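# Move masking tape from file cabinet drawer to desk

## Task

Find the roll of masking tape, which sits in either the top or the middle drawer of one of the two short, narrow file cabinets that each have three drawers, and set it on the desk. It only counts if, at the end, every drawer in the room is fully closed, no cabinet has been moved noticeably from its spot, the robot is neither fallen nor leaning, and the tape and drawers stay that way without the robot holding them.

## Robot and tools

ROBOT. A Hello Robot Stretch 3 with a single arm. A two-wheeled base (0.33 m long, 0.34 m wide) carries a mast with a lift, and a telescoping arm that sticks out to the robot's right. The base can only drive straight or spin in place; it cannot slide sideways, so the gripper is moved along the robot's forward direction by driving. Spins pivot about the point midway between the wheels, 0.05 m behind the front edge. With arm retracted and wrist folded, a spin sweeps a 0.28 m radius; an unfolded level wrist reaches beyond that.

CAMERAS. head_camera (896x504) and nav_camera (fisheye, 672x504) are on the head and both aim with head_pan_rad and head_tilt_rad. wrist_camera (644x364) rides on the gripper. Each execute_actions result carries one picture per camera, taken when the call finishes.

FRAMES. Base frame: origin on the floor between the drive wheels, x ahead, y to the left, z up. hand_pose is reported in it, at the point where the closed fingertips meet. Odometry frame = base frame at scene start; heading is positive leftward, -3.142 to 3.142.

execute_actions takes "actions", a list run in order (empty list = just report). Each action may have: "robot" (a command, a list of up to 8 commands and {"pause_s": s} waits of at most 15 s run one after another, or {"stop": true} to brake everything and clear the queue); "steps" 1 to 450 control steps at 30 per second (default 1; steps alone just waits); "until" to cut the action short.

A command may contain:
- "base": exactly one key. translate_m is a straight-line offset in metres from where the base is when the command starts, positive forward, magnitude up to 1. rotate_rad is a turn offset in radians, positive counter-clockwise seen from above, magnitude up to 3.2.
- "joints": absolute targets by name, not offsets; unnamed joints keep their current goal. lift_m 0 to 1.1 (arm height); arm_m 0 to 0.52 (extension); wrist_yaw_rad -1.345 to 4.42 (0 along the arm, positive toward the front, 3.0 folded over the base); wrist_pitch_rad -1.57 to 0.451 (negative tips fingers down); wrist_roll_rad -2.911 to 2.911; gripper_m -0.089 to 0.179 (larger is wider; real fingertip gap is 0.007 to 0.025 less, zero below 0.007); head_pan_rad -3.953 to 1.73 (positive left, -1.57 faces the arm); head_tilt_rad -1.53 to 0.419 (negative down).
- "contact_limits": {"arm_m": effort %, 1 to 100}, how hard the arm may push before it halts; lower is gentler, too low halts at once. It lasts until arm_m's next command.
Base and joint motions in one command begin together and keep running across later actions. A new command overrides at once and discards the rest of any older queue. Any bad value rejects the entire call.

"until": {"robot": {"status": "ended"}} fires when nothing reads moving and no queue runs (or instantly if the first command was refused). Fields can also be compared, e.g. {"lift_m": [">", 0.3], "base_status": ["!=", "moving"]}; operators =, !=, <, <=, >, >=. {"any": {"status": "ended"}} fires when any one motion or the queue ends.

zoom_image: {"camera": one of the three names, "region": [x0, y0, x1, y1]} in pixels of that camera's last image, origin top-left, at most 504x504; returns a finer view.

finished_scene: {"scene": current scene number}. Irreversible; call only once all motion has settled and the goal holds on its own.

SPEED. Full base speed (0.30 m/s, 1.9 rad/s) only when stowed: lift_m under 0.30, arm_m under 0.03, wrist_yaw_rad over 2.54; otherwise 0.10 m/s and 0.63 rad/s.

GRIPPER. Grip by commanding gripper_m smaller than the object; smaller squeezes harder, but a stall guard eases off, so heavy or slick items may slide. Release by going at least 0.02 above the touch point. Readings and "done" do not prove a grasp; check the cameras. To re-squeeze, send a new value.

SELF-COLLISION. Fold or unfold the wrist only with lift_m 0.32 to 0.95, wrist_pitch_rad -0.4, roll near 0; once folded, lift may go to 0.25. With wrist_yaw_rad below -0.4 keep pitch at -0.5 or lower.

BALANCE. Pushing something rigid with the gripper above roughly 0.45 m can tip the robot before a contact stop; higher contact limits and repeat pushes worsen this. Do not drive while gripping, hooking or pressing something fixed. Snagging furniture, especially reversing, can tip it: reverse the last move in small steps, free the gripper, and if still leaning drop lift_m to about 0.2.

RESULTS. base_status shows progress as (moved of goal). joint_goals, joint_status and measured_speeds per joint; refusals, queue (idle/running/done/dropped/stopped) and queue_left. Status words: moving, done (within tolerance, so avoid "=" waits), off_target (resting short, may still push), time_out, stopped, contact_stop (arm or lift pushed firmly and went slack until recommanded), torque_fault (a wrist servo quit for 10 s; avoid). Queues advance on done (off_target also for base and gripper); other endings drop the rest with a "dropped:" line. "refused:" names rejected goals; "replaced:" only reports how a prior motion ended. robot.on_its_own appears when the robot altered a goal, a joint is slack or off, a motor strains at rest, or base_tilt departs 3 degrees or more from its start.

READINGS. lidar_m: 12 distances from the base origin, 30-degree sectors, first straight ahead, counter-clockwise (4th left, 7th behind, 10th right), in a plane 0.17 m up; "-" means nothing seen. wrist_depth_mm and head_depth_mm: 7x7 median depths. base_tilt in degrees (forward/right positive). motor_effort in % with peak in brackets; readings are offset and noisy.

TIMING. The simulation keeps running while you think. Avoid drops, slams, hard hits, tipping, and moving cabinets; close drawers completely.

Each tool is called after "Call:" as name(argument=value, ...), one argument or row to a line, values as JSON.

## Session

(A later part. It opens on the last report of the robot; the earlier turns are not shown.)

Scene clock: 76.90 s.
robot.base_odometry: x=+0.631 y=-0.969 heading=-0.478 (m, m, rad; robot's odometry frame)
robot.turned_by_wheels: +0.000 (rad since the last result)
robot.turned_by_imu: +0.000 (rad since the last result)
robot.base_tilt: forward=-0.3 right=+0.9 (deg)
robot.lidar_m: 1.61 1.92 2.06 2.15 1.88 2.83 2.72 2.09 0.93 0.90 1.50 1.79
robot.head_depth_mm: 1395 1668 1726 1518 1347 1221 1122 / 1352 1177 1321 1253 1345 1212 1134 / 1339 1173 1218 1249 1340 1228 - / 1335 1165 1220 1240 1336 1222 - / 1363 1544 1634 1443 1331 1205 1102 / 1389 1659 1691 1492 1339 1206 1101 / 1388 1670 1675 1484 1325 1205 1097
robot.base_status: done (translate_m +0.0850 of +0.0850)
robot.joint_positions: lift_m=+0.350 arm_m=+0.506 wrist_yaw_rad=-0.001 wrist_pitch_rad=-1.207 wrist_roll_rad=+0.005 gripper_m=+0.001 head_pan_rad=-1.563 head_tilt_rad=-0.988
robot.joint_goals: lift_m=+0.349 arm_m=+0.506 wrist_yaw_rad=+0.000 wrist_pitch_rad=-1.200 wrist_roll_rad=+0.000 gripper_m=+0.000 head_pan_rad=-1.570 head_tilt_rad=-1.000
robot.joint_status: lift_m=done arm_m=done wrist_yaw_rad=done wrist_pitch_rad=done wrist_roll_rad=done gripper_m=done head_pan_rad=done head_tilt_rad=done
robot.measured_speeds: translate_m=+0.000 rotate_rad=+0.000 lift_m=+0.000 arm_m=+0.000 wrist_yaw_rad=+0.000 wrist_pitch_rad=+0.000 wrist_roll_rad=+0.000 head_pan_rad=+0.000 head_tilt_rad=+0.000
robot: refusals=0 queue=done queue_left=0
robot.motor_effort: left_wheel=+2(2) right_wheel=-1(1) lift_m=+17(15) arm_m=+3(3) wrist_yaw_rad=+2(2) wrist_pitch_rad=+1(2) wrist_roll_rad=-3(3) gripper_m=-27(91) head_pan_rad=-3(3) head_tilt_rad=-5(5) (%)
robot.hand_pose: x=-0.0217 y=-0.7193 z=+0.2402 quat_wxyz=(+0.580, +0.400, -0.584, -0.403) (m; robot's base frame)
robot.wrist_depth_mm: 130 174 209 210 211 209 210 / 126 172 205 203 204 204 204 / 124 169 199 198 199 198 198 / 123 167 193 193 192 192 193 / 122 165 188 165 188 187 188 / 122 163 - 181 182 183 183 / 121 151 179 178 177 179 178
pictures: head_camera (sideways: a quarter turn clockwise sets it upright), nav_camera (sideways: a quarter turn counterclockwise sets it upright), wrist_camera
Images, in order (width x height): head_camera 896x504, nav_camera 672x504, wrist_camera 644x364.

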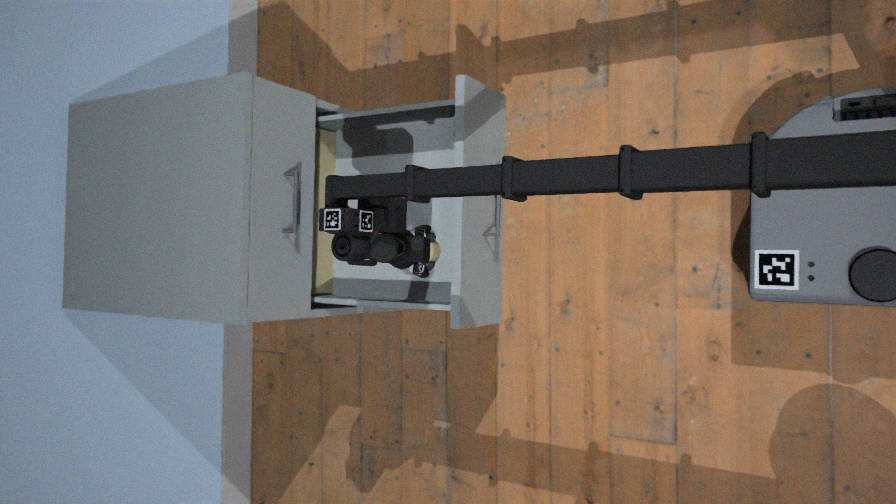

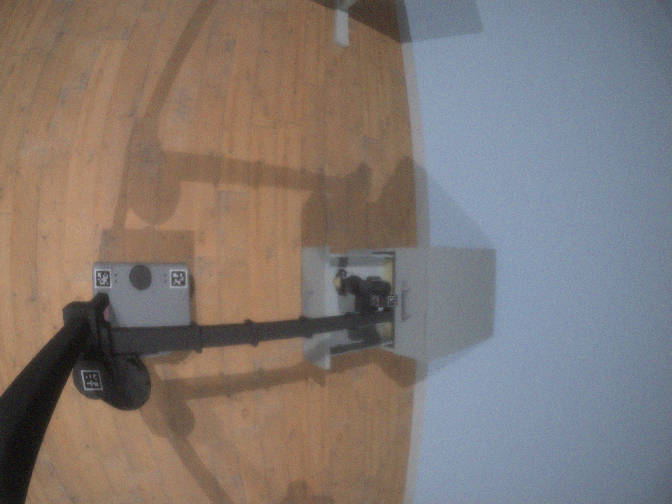

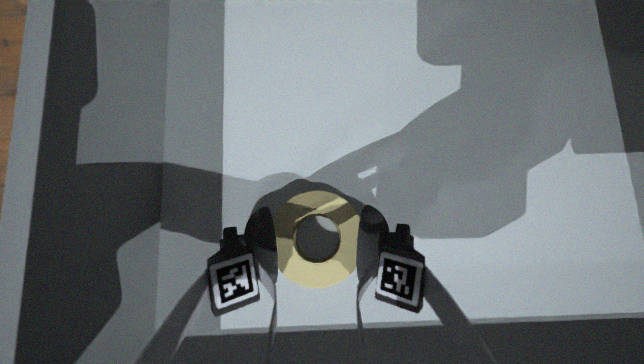

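Call:
execute_actions(
  actions=[
    {"robot":[{"joints":{"lift_m":0.51}},{"base":{"translate_m":0.05},"joints":{"arm_m":0.08}},{"joints":{"lift_m":0.08,"wrist_pitch_rad":0.38}}],"steps":450,"until":{"robot":{"status":"ended"}}},
  ],
)

Scene clock: 89.10 s.
robot.base_odometry: x=+0.675 y=-0.992 heading=-0.478 (m, m, rad; robot's odometry frame)
robot.turned_by_wheels: +0.000 (rad since the last result)
robot.turned_by_imu: -0.002 (rad since the last result)
robot.base_tilt: forward=-0.3 right=+0.9 (deg)
robot.lidar_m: 1.57 1.89 1.99 2.30 1.89 2.89 2.76 2.10 0.93 0.90 1.50 1.75
robot.head_depth_mm: 1400 1581 1693 1519 1359 1224 1116 / 1338 1177 1285 1208 1340 1215 1136 / 1331 1167 1336 1249 1340 1240 - / 1342 1165 1338 1247 1325 1212 - / 1388 1662 1688 1500 1336 1214 1103 / 1389 1663 1684 1495 1338 1207 1104 / 1392 1651 1674 1477 1328 1204 1099
robot.base_status: done (translate_m +0.0500 of +0.0500)
robot.joint_positions: lift_m=+0.080 arm_m=+0.080 wrist_yaw_rad=+0.000 wrist_pitch_rad=+0.355 wrist_roll_rad=+0.004 gripper_m=+0.001 head_pan_rad=-1.563 head_tilt_rad=-0.988
robot.joint_goals: lift_m=+0.080 arm_m=+0.080 wrist_yaw_rad=+0.000 wrist_pitch_rad=+0.380 wrist_roll_rad=+0.000 gripper_m=+0.000 head_pan_rad=-1.570 head_tilt_rad=-1.000
robot.joint_status: lift_m=done arm_m=done wrist_yaw_rad=done wrist_pitch_rad=done wrist_roll_rad=done gripper_m=done head_pan_rad=done head_tilt_rad=done
robot.measured_speeds: translate_m=+0.000 rotate_rad=+0.000 lift_m=+0.000 arm_m=+0.000 wrist_yaw_rad=+0.000 wrist_pitch_rad=+0.000 wrist_roll_rad=+0.000 head_pan_rad=+0.000 head_tilt_rad=+0.000
robot: refusals=0 queue=done queue_left=0
robot.motor_effort: left_wheel=+2(5) right_wheel=-1(5) lift_m=+18(44) arm_m=-2(3) wrist_yaw_rad=+0(1) wrist_pitch_rad=+7(10) wrist_roll_rad=-2(3) gripper_m=-15(19) head_pan_rad=-3(3) head_tilt_rad=-5(4) (%)
robot.hand_pose: x=-0.0213 y=-0.4739 z=+0.2858 quat_wxyz=(+0.695, -0.124, -0.697, +0.125) (m; robot's base frame)
robot.wrist_depth_mm: - - - - - - - / - - - - - - - / - - - 610 595 - - / - - - 269 273 270 272 / - - - 166 266 264 265 / - - - 255 257 258 257 / 940 927 253 252 253 253 252
pictures: head_camera (sideways: a quarter turn clockwise sets it upright), nav_camera (sideways: a quarter turn counterclockwise sets it upright), wrist_camera
Images, in order (width x height): head_camera 896x504, nav_camera 672x504, wrist_camera 644x364.

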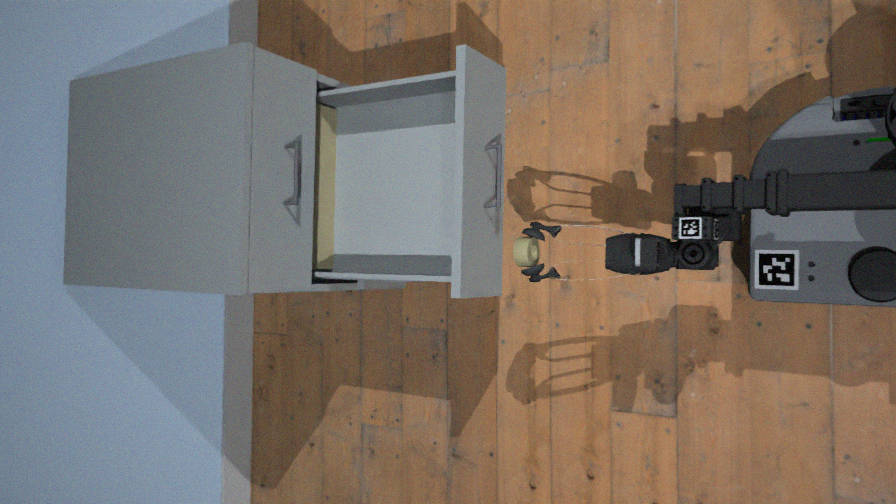

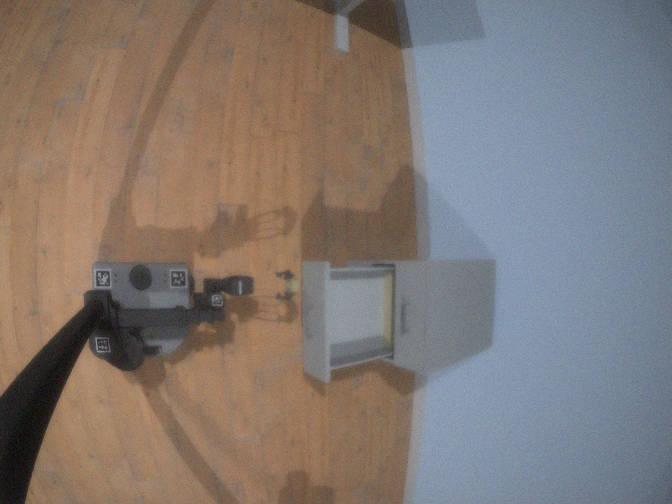

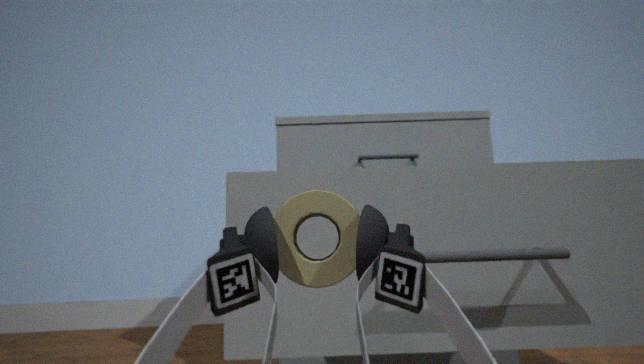

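Call:
execute_actions(
  actions=[
    {"robot":[{"joints":{"arm_m":0.157}},{"joints":{"arm_m":0.474},"contact_limits":{"arm_m":12}}],"steps":450,"until":{"robot":{"status":"ended"}}},
  ],
)

Scene clock: 94.20 s.
robot.base_odometry: x=+0.675 y=-0.992 heading=-0.478 (m, m, rad; robot's odometry frame)
robot.turned_by_wheels: +0.000 (rad since the last result)
robot.turned_by_imu: -0.001 (rad since the last result)
robot.base_tilt: forward=-0.2 right=+0.9 (deg)
robot.lidar_m: 1.57 1.89 1.99 2.30 1.90 2.87 2.76 2.09 0.93 0.90 1.49 1.75
robot.head_depth_mm: 1404 1590 1689 1518 1348 1221 1116 / 1337 1175 1256 1486 1352 1220 1137 / 1334 1171 1267 1482 1338 1231 - / 1333 1164 1257 1475 1338 1217 - / 1391 1667 1696 1485 1342 1208 1105 / 1392 1668 1685 1489 1338 1208 1102 / 1389 1665 1689 1490 1322 1199 1102
robot.base_status: done (translate_m +0.0500 of +0.0500)
robot.joint_positions: lift_m=+0.080 arm_m=+0.474 wrist_yaw_rad=+0.000 wrist_pitch_rad=+0.360 wrist_roll_rad=+0.004 gripper_m=+0.001 head_pan_rad=-1.563 head_tilt_rad=-0.988
robot.joint_goals: lift_m=+0.080 arm_m=+0.474 wrist_yaw_rad=+0.000 wrist_pitch_rad=+0.380 wrist_roll_rad=+0.000 gripper_m=+0.000 head_pan_rad=-1.570 head_tilt_rad=-1.000
robot.joint_status: lift_m=done arm_m=done wrist_yaw_rad=done wrist_pitch_rad=done wrist_roll_rad=done gripper_m=done head_pan_rad=done head_tilt_rad=done
robot.measured_speeds: translate_m=+0.000 rotate_rad=+0.000 lift_m=+0.000 arm_m=+0.000 wrist_yaw_rad=+0.000 wrist_pitch_rad=+0.000 wrist_roll_rad=+0.000 head_pan_rad=+0.000 head_tilt_rad=+0.000
robot: refusals=0 queue=done queue_left=0
robot.motor_effort: left_wheel=+2(2) right_wheel=-1(1) lift_m=+17(17) arm_m=+3(4) wrist_yaw_rad=+0(1) wrist_pitch_rad=+6(7) wrist_roll_rad=-2(2) gripper_m=-16(16) head_pan_rad=-3(3) head_tilt_rad=-4(6) (%)
robot.contact_limits: arm_m 12 (drawing in: default 16, maximum 26; extending or still: default 22, maximum 35)
robot.hand_pose: x=-0.0213 y=-0.8670 z=+0.2868 quat_wxyz=(+0.695, -0.126, -0.697, +0.127) (m; robot's base frame)
robot.wrist_depth_mm: 795 787 218 220 220 218 218 / 765 783 213 215 212 214 213 / 748 753 210 208 207 210 208 / 731 742 202 201 202 203 202 / 706 722 198 166 198 196 198 / 702 688 - 191 192 191 191 / 675 664 187 187 187 187 186
pictures: head_camera (sideways: a quarter turn clockwise sets it upright), nav_camera (sideways: a quarter turn counterclockwise sets it upright), wrist_camera
Images, in order (width x height): head_camera 896x504, nav_camera 672x504, wrist_camera 644x364.

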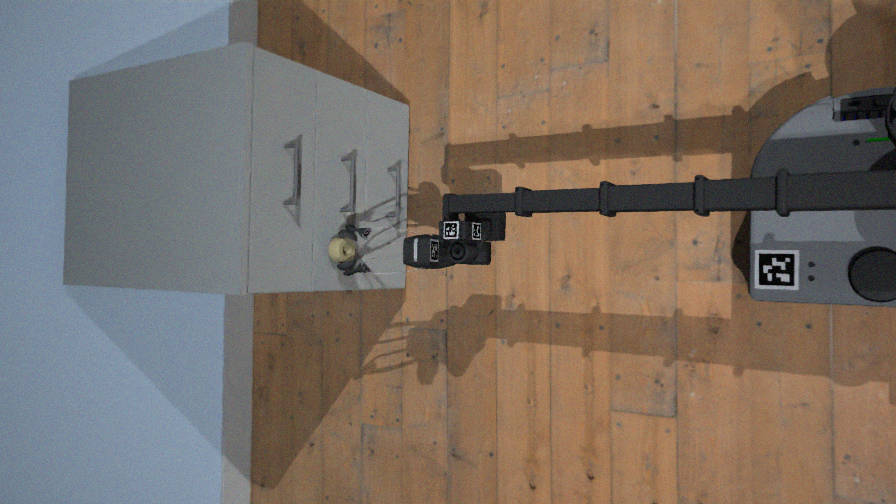

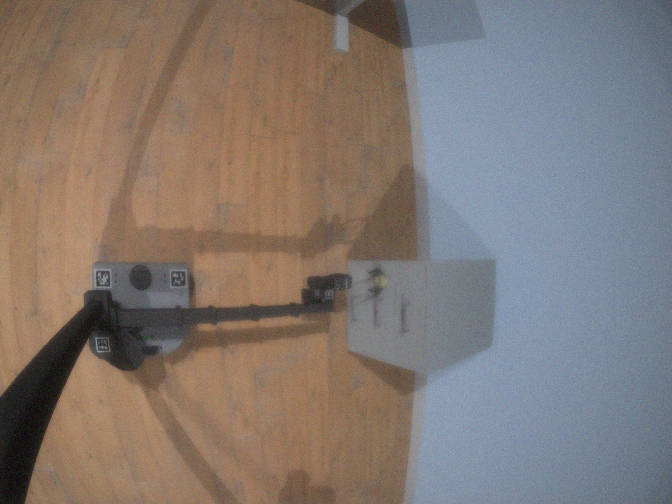

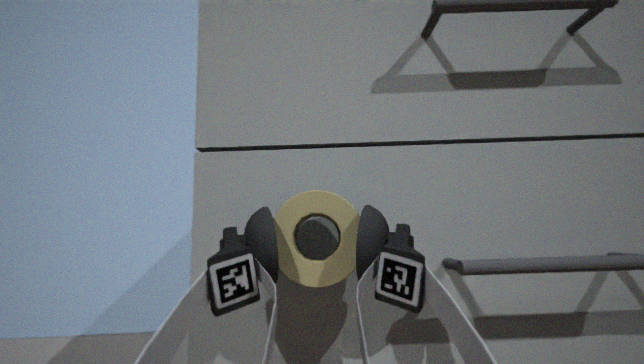

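Call:
execute_actions(
  actions=[
    {"robot":{"base":{"translate_m":0.5},"joints":{"arm_m":0.0,"lift_m":1.09,"head_pan_rad":-0.3,"head_tilt_rad":-0.45}},"steps":90},
    {"robot":{"joints":{"wrist_pitch_rad":-1.0}},"steps":450,"until":{"robot":{"base_status":["!=","moving"]}}},
  ],
)

Scene clock: 100.83 s.
robot.base_odometry: x=+1.119 y=-1.222 heading=-0.478 (m, m, rad; robot's odometry frame)
robot.turned_by_wheels: +0.000 (rad since the last result)
robot.turned_by_imu: -0.001 (rad since the last result)
robot.base_tilt: forward=-0.2 right=+0.9 (deg)
robot.lidar_m: 1.49 1.08 1.55 2.31 2.25 2.55 3.25 2.08 1.00 1.44 1.49 1.33
robot.head_depth_mm: 1478 1615 1179 1405 1607 1568 1330 / 1418 1547 1169 1914 2030 1603 1322 / 1369 1498 1163 1819 1947 1602 1323 / 1324 1441 1154 875 1893 1596 1323 / 1285 1389 1154 821 1840 1593 1313 / 1242 1343 1144 819 1788 1595 1316 / 1210 1298 1138 769 1703 1596 1309
robot.base_status: done (translate_m +0.5000 of +0.5000)
robot.joint_positions: lift_m=+0.746 arm_m=+0.000 wrist_yaw_rad=+0.000 wrist_pitch_rad=-1.006 wrist_roll_rad=+0.004 gripper_m=+0.001 head_pan_rad=-0.307 head_tilt_rad=-0.458
robot.joint_goals: lift_m=+1.090 arm_m=+0.000 wrist_yaw_rad=+0.000 wrist_pitch_rad=-1.000 wrist_roll_rad=+0.000 gripper_m=+0.000 head_pan_rad=-0.300 head_tilt_rad=-0.450
robot.joint_status: lift_m=moving arm_m=moving wrist_yaw_rad=done wrist_pitch_rad=moving wrist_roll_rad=done gripper_m=done head_pan_rad=done head_tilt_rad=done
robot.measured_speeds: translate_m=+0.000 rotate_rad=+0.000 lift_m=+0.110 arm_m=+0.000 wrist_yaw_rad=+0.000 wrist_pitch_rad=+0.000 wrist_roll_rad=+0.000 head_pan_rad=+0.000 head_tilt_rad=+0.000
robot: refusals=0 queue=running queue_left=0
robot.motor_effort: left_wheel=+2(5) right_wheel=-1(3) lift_m=+48(47) arm_m=-2(2) wrist_yaw_rad=+1(0) wrist_pitch_rad=+2(6) wrist_roll_rad=-2(2) gripper_m=-15(15) head_pan_rad=+2(31) head_tilt_rad=+3(31) (%)
robot.hand_pose: x=-0.0216 y=-0.2621 z=+0.6549 quat_wxyz=(+0.618, +0.340, -0.620, -0.342) (m; robot's base frame)
robot.wrist_depth_mm: - - - - - 805 833 / 917 - - - - 949 - / 924 924 896 897 925 904 898 / 858 845 864 864 858 844 861 / 796 809 816 165 807 811 804 / 757 757 - 734 750 751 755 / 712 739 718 722 716 721 711
pictures: head_camera (sideways: a quarter turn clockwise sets it upright), nav_camera (sideways: a quarter turn counterclockwise sets it upright), wrist_camera
Images, in order (width x height): head_camera 896x504, nav_camera 672x504, wrist_camera 644x364.

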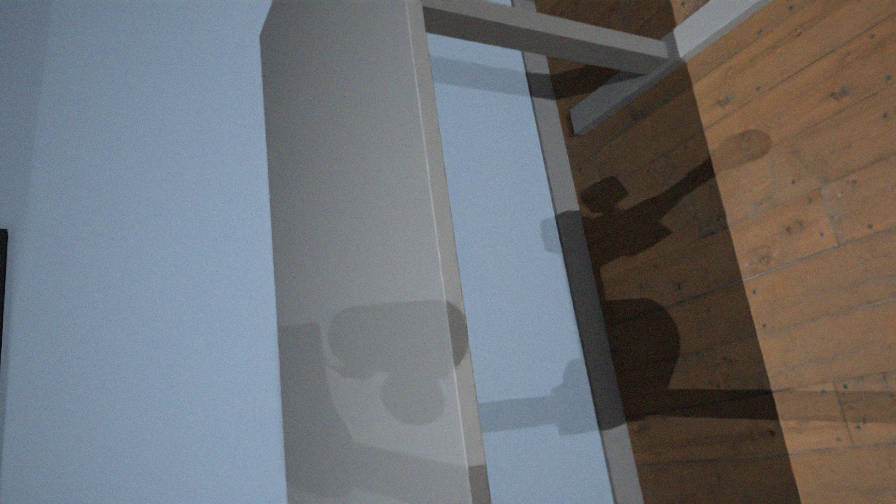

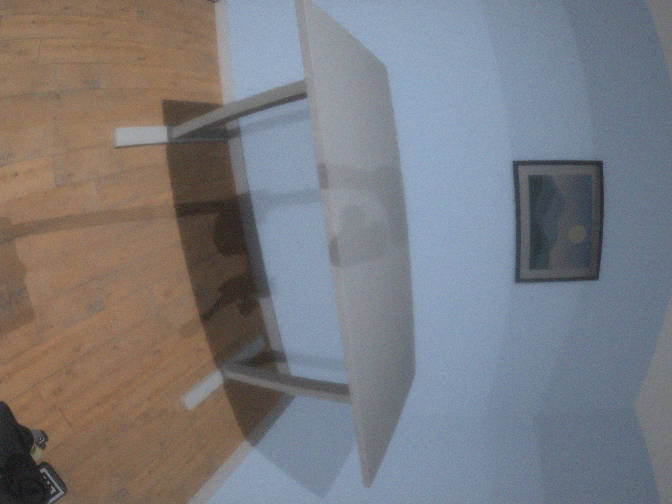

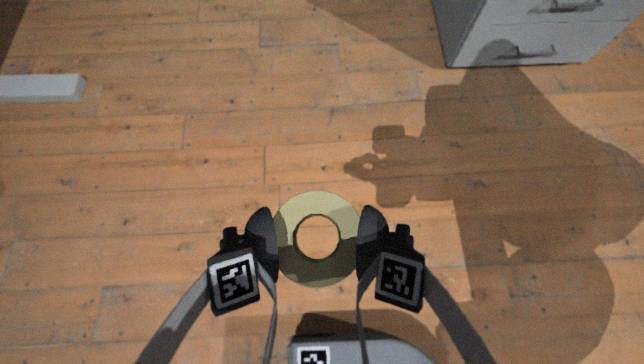

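Call:
execute_actions(
  actions=[
    {"robot":[{"base":{"translate_m":0.2},"joints":{"lift_m":1.1,"wrist_pitch_rad":-0.5}},{"base":{"rotate_rad":1.57},"joints":{"head_pan_rad":-1.57,"head_tilt_rad":-0.5}},{"joints":{"arm_m":0.4}},{"joints":{"wrist_pitch_rad":-0.95}}],"steps":450,"until":{"robot":{"status":"ended"}}},
  ],
)

Scene clock: 113.00 s.
robot.base_odometry: x=+1.296 y=-1.314 heading=+1.092 (m, m, rad; robot's odometry frame)
robot.turned_by_wheels: +1.570 (rad since the last result)
robot.turned_by_imu: +1.564 (rad since the last result)
robot.base_tilt: forward=-0.2 right=+0.9 (deg)
robot.lidar_m: 2.31 2.21 2.53 3.44 1.28 1.11 1.43 1.19 1.22 1.29 0.89 1.44
robot.head_depth_mm: - 1192 1050 696 1669 1557 1301 / 1113 1201 1041 695 1666 1553 1290 / - 1219 1038 692 1663 1543 1292 / 1067 1171 960 679 1641 1546 1295 / 1076 1181 1026 687 1634 1537 1286 / 1076 1172 1019 684 1628 1537 1287 / 1076 1177 1020 683 1056 1269 1259
robot.base_status: done (rotate_rad +1.5699 of +1.5700)
robot.joint_positions: lift_m=+1.098 arm_m=+0.400 wrist_yaw_rad=+0.000 wrist_pitch_rad=-0.957 wrist_roll_rad=+0.004 gripper_m=+0.001 head_pan_rad=-1.563 head_tilt_rad=-0.494
robot.joint_goals: lift_m=+1.100 arm_m=+0.400 wrist_yaw_rad=+0.000 wrist_pitch_rad=-0.950 wrist_roll_rad=+0.000 gripper_m=+0.000 head_pan_rad=-1.570 head_tilt_rad=-0.500
robot.joint_status: lift_m=done arm_m=done wrist_yaw_rad=done wrist_pitch_rad=done wrist_roll_rad=done gripper_m=done head_pan_rad=done head_tilt_rad=done
robot.measured_speeds: translate_m=+0.000 rotate_rad=+0.000 lift_m=+0.000 arm_m=+0.000 wrist_yaw_rad=+0.000 wrist_pitch_rad=+0.000 wrist_roll_rad=+0.000 head_pan_rad=+0.000 head_tilt_rad=+0.000
robot: refusals=0 queue=done queue_left=0
robot.motor_effort: left_wheel=-1(6) right_wheel=+3(8) lift_m=+44(45) arm_m=+3(3) wrist_yaw_rad=+0(1) wrist_pitch_rad=+2(5) wrist_roll_rad=-2(3) gripper_m=-15(15) head_pan_rad=-3(31) head_tilt_rad=-2(10) (%)
robot.hand_pose: x=-0.0216 y=-0.6726 z=+1.0132 quat_wxyz=(+0.627, +0.325, -0.629, -0.326) (m; robot's base frame)
robot.wrist_depth_mm: 316 317 316 315 315 312 308 / 288 289 289 286 287 284 286 / 266 269 265 265 263 263 263 / 249 248 245 246 245 245 244 / 231 231 234 166 231 228 229 / 217 215 - 208 215 215 215 / 204 203 202 202 201 201 201
pictures: head_camera (sideways: a quarter turn clockwise sets it upright), nav_camera (sideways: a quarter turn counterclockwise sets it upright), wrist_camera
Images, in order (width x height): head_camera 896x504, nav_camera 672x504, wrist_camera 644x364.

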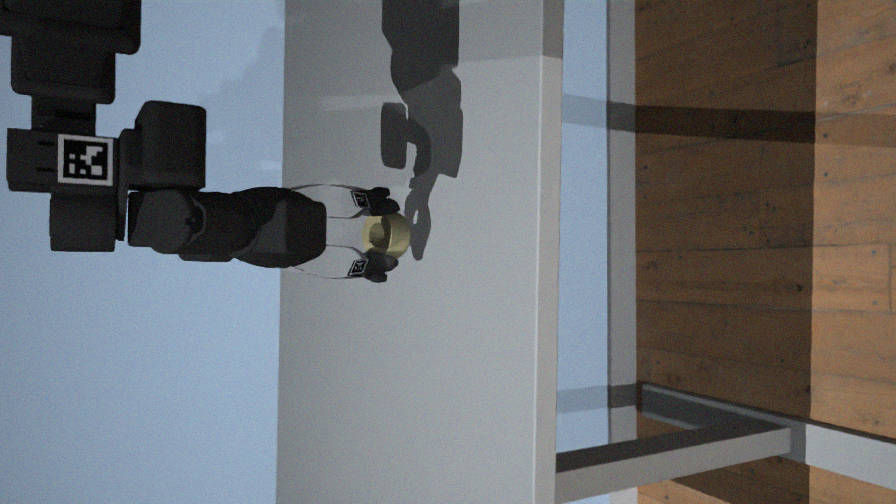

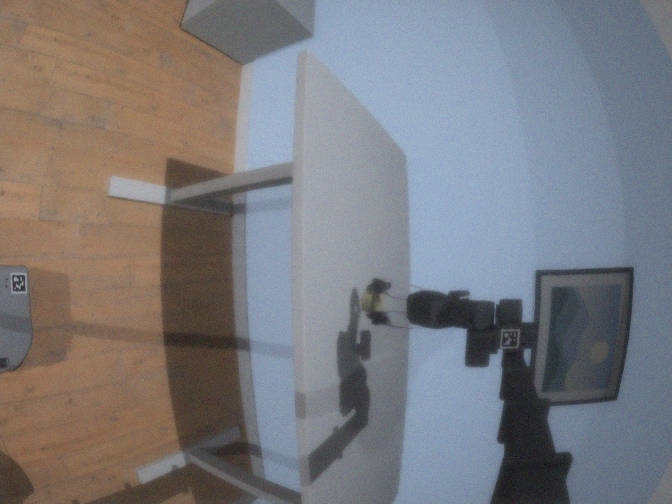

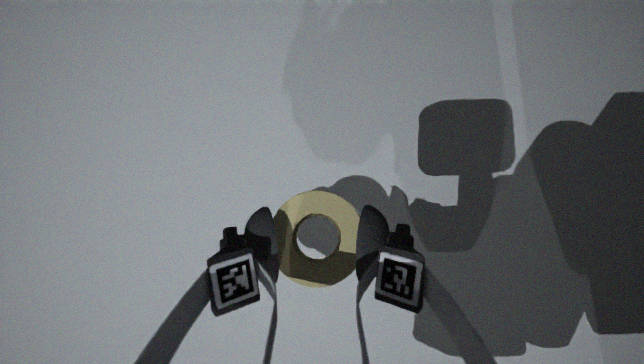

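Call:
execute_actions(
  actions=[
    {"robot":{"joints":{"wrist_pitch_rad":-1.2}},"steps":450,"until":{"robot":{"status":"ended"}}},
  ],
)

Scene clock: 114.00 s.
robot.base_odometry: x=+1.296 y=-1.314 heading=+1.092 (m, m, rad; robot's odometry frame)
robot.turned_by_wheels: +0.000 (rad since the last result)
robot.turned_by_imu: +0.000 (rad since the last result)
robot.base_tilt: forward=-0.2 right=+1.0 (deg)
robot.lidar_m: 2.32 2.22 2.54 3.42 1.28 1.11 1.43 1.19 1.22 1.29 0.89 1.44
robot.head_depth_mm: - 1186 1047 697 1663 1557 1294 / 1086 1200 1042 694 1662 1547 1291 / - 1211 966 692 1650 1548 1296 / 1070 1179 906 650 1642 1544 1292 / 1080 1179 1024 687 1636 1548 1289 / 1075 1178 1016 685 1632 1531 1290 / 1075 1177 1019 682 1051 1267 1254
robot.base_status: done (rotate_rad +1.5699 of +1.5700)
robot.joint_positions: lift_m=+1.098 arm_m=+0.400 wrist_yaw_rad=+0.000 wrist_pitch_rad=-1.202 wrist_roll_rad=+0.004 gripper_m=+0.001 head_pan_rad=-1.563 head_tilt_rad=-0.494
robot.joint_goals: lift_m=+1.100 arm_m=+0.400 wrist_yaw_rad=+0.000 wrist_pitch_rad=-1.200 wrist_roll_rad=+0.000 gripper_m=+0.000 head_pan_rad=-1.570 head_tilt_rad=-0.500
robot.joint_status: lift_m=done arm_m=done wrist_yaw_rad=done wrist_pitch_rad=done wrist_roll_rad=done gripper_m=done head_pan_rad=done head_tilt_rad=done
robot.measured_speeds: translate_m=+0.000 rotate_rad=+0.000 lift_m=+0.000 arm_m=+0.000 wrist_yaw_rad=+0.000 wrist_pitch_rad=+0.000 wrist_roll_rad=+0.000 head_pan_rad=+0.000 head_tilt_rad=+0.000
robot: refusals=0 queue=done queue_left=0
robot.motor_effort: left_wheel=-1(1) right_wheel=+3(3) lift_m=+44(45) arm_m=+3(3) wrist_yaw_rad=+0(0) wrist_pitch_rad=+0(1) wrist_roll_rad=-2(2) gripper_m=-15(16) head_pan_rad=-3(3) head_tilt_rad=-3(2) (%)
robot.hand_pose: x=-0.0216 y=-0.6146 z=+0.9888 quat_wxyz=(+0.582, +0.399, -0.584, -0.401) (m; robot's base frame)
robot.wrist_depth_mm: 228 228 227 228 226 227 229 / 222 220 222 221 220 221 222 / 214 214 215 214 215 216 214 / 209 210 209 208 208 209 209 / 202 203 203 166 204 202 204 / 197 197 - 194 197 198 197 / 192 192 192 192 192 192 193
pictures: head_camera (sideways: a quarter turn clockwise sets it upright), nav_camera (sideways: a quarter turn counterclockwise sets it upright), wrist_camera
Images, in order (width x height): head_camera 896x504, nav_camera 672x504, wrist_camera 644x364.

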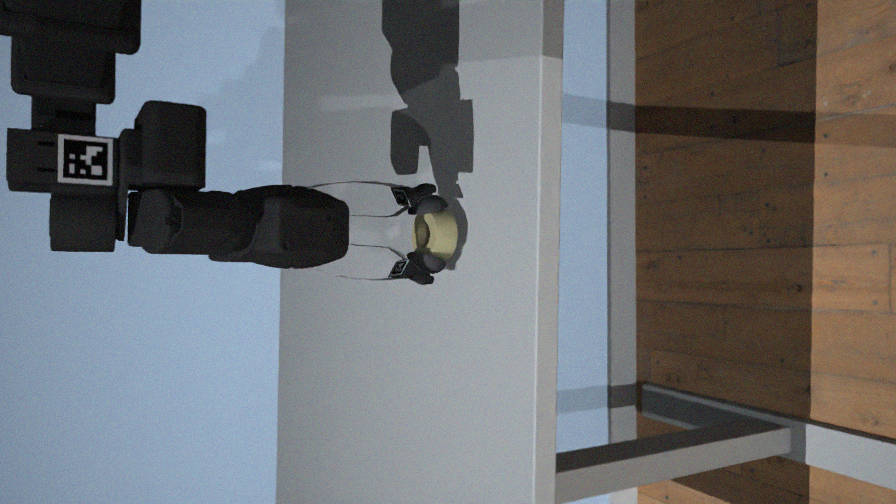

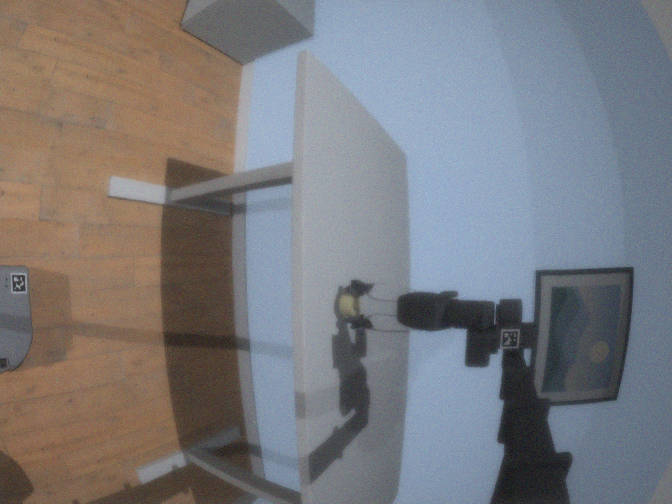

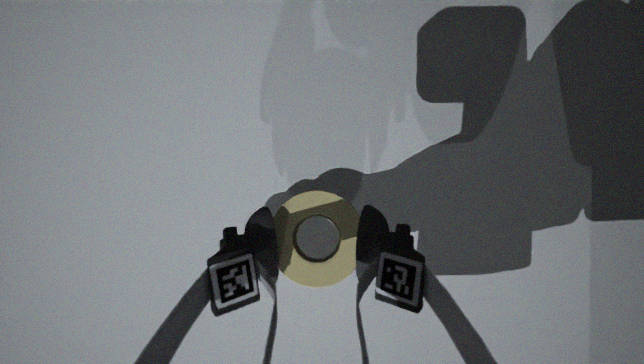

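Call:
execute_actions(
  actions=[
    {"robot":[{"joints":{"lift_m":1.083}},{"joints":{"gripper_m":0.1}},{"joints":{"lift_m":1.1,"arm_m":0.28,"head_pan_rad":-0.5,"head_tilt_rad":-0.6}}],"steps":450,"until":{"robot":{"status":"ended"}}},
  ],
)

Scene clock: 118.27 s.
robot.base_odometry: x=+1.296 y=-1.314 heading=+1.092 (m, m, rad; robot's odometry frame)
robot.turned_by_wheels: +0.000 (rad since the last result)
robot.turned_by_imu: -0.001 (rad since the last result)
robot.base_tilt: forward=-0.2 right=+1.1 (deg)
robot.lidar_m: 2.32 2.22 2.54 3.45 1.28 1.11 1.44 1.19 1.22 1.29 0.89 1.44
robot.head_depth_mm: 1467 1560 1634 1774 1754 1447 1204 / 1637 1751 1834 1994 1749 1449 1203 / 1868 2021 1820 1896 1736 1439 1224 / 2150 2422 1790 1781 1745 1437 1220 / 2186 2411 2558 2040 1725 1434 1223 / 2082 2283 2553 2195 1719 1431 1218 / 1989 2185 2397 2182 1727 1421 1227
robot.base_status: done (rotate_rad +1.5699 of +1.5700)
robot.joint_positions: lift_m=+1.098 arm_m=+0.280 wrist_yaw_rad=+0.000 wrist_pitch_rad=-1.202 wrist_roll_rad=+0.004 gripper_m=+0.100 head_pan_rad=-0.507 head_tilt_rad=-0.592
robot.joint_goals: lift_m=+1.100 arm_m=+0.280 wrist_yaw_rad=+0.000 wrist_pitch_rad=-1.200 wrist_roll_rad=+0.000 gripper_m=+0.100 head_pan_rad=-0.500 head_tilt_rad=-0.600
robot.joint_status: lift_m=done arm_m=done wrist_yaw_rad=done wrist_pitch_rad=done wrist_roll_rad=done gripper_m=done head_pan_rad=done head_tilt_rad=done
robot.measured_speeds: translate_m=+0.000 rotate_rad=+0.000 lift_m=+0.000 arm_m=+0.000 wrist_yaw_rad=+0.000 wrist_pitch_rad=+0.000 wrist_roll_rad=+0.000 head_pan_rad=+0.000 head_tilt_rad=+0.000
robot: refusals=0 queue=done queue_left=0
robot.motor_effort: left_wheel=-1(1) right_wheel=+3(3) lift_m=+43(43) arm_m=-2(2) wrist_yaw_rad=+0(1) wrist_pitch_rad=+0(0) wrist_roll_rad=-3(2) gripper_m=+0(79) head_pan_rad=+3(32) head_tilt_rad=-4(14) (%)
robot.hand_pose: x=-0.0216 y=-0.4951 z=+0.9888 quat_wxyz=(+0.582, +0.399, -0.584, -0.401) (m; robot's base frame)
robot.wrist_depth_mm: 228 228 229 214 229 227 230 / 222 222 222 210 221 222 221 / 216 215 215 216 215 214 216 / 209 209 209 209 209 210 208 / 203 202 203 202 204 204 205 / - - - - - - - / - - - - - - -
pictures: head_camera (sideways: a quarter turn clockwise sets it upright), nav_camera (sideways: a quarter turn counterclockwise sets it upright), wrist_camera
Images, in order (width x height): head_camera 896x504, nav_camera 672x504, wrist_camera 644x364.

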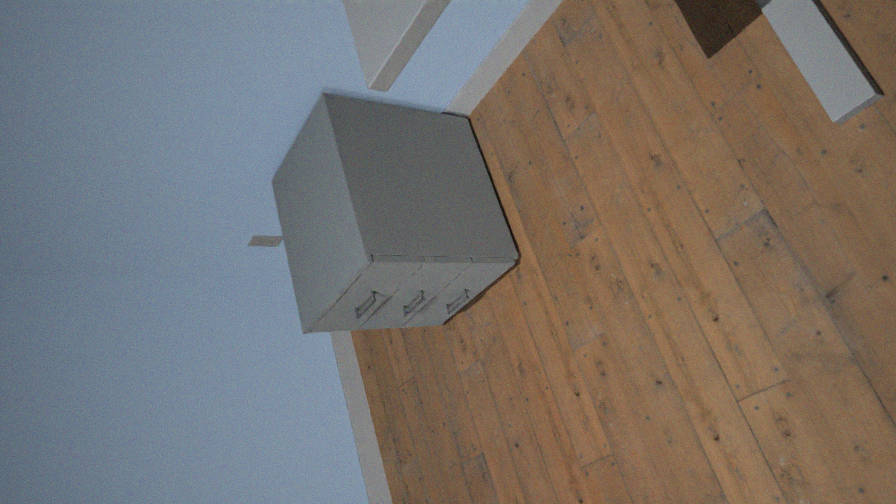

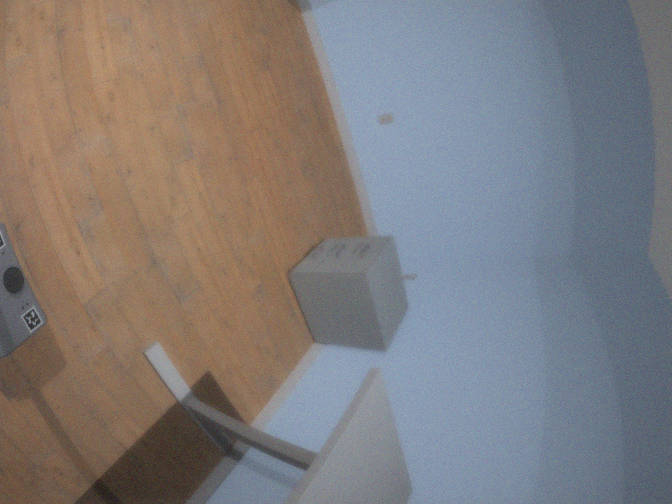

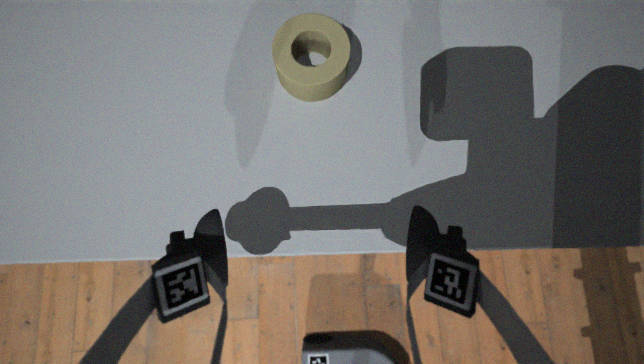

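The tape is on the desk, and every drawer I could see is shut.

Call:
finished_scene(
  scene=1,
)

The scene is finished: the task was done.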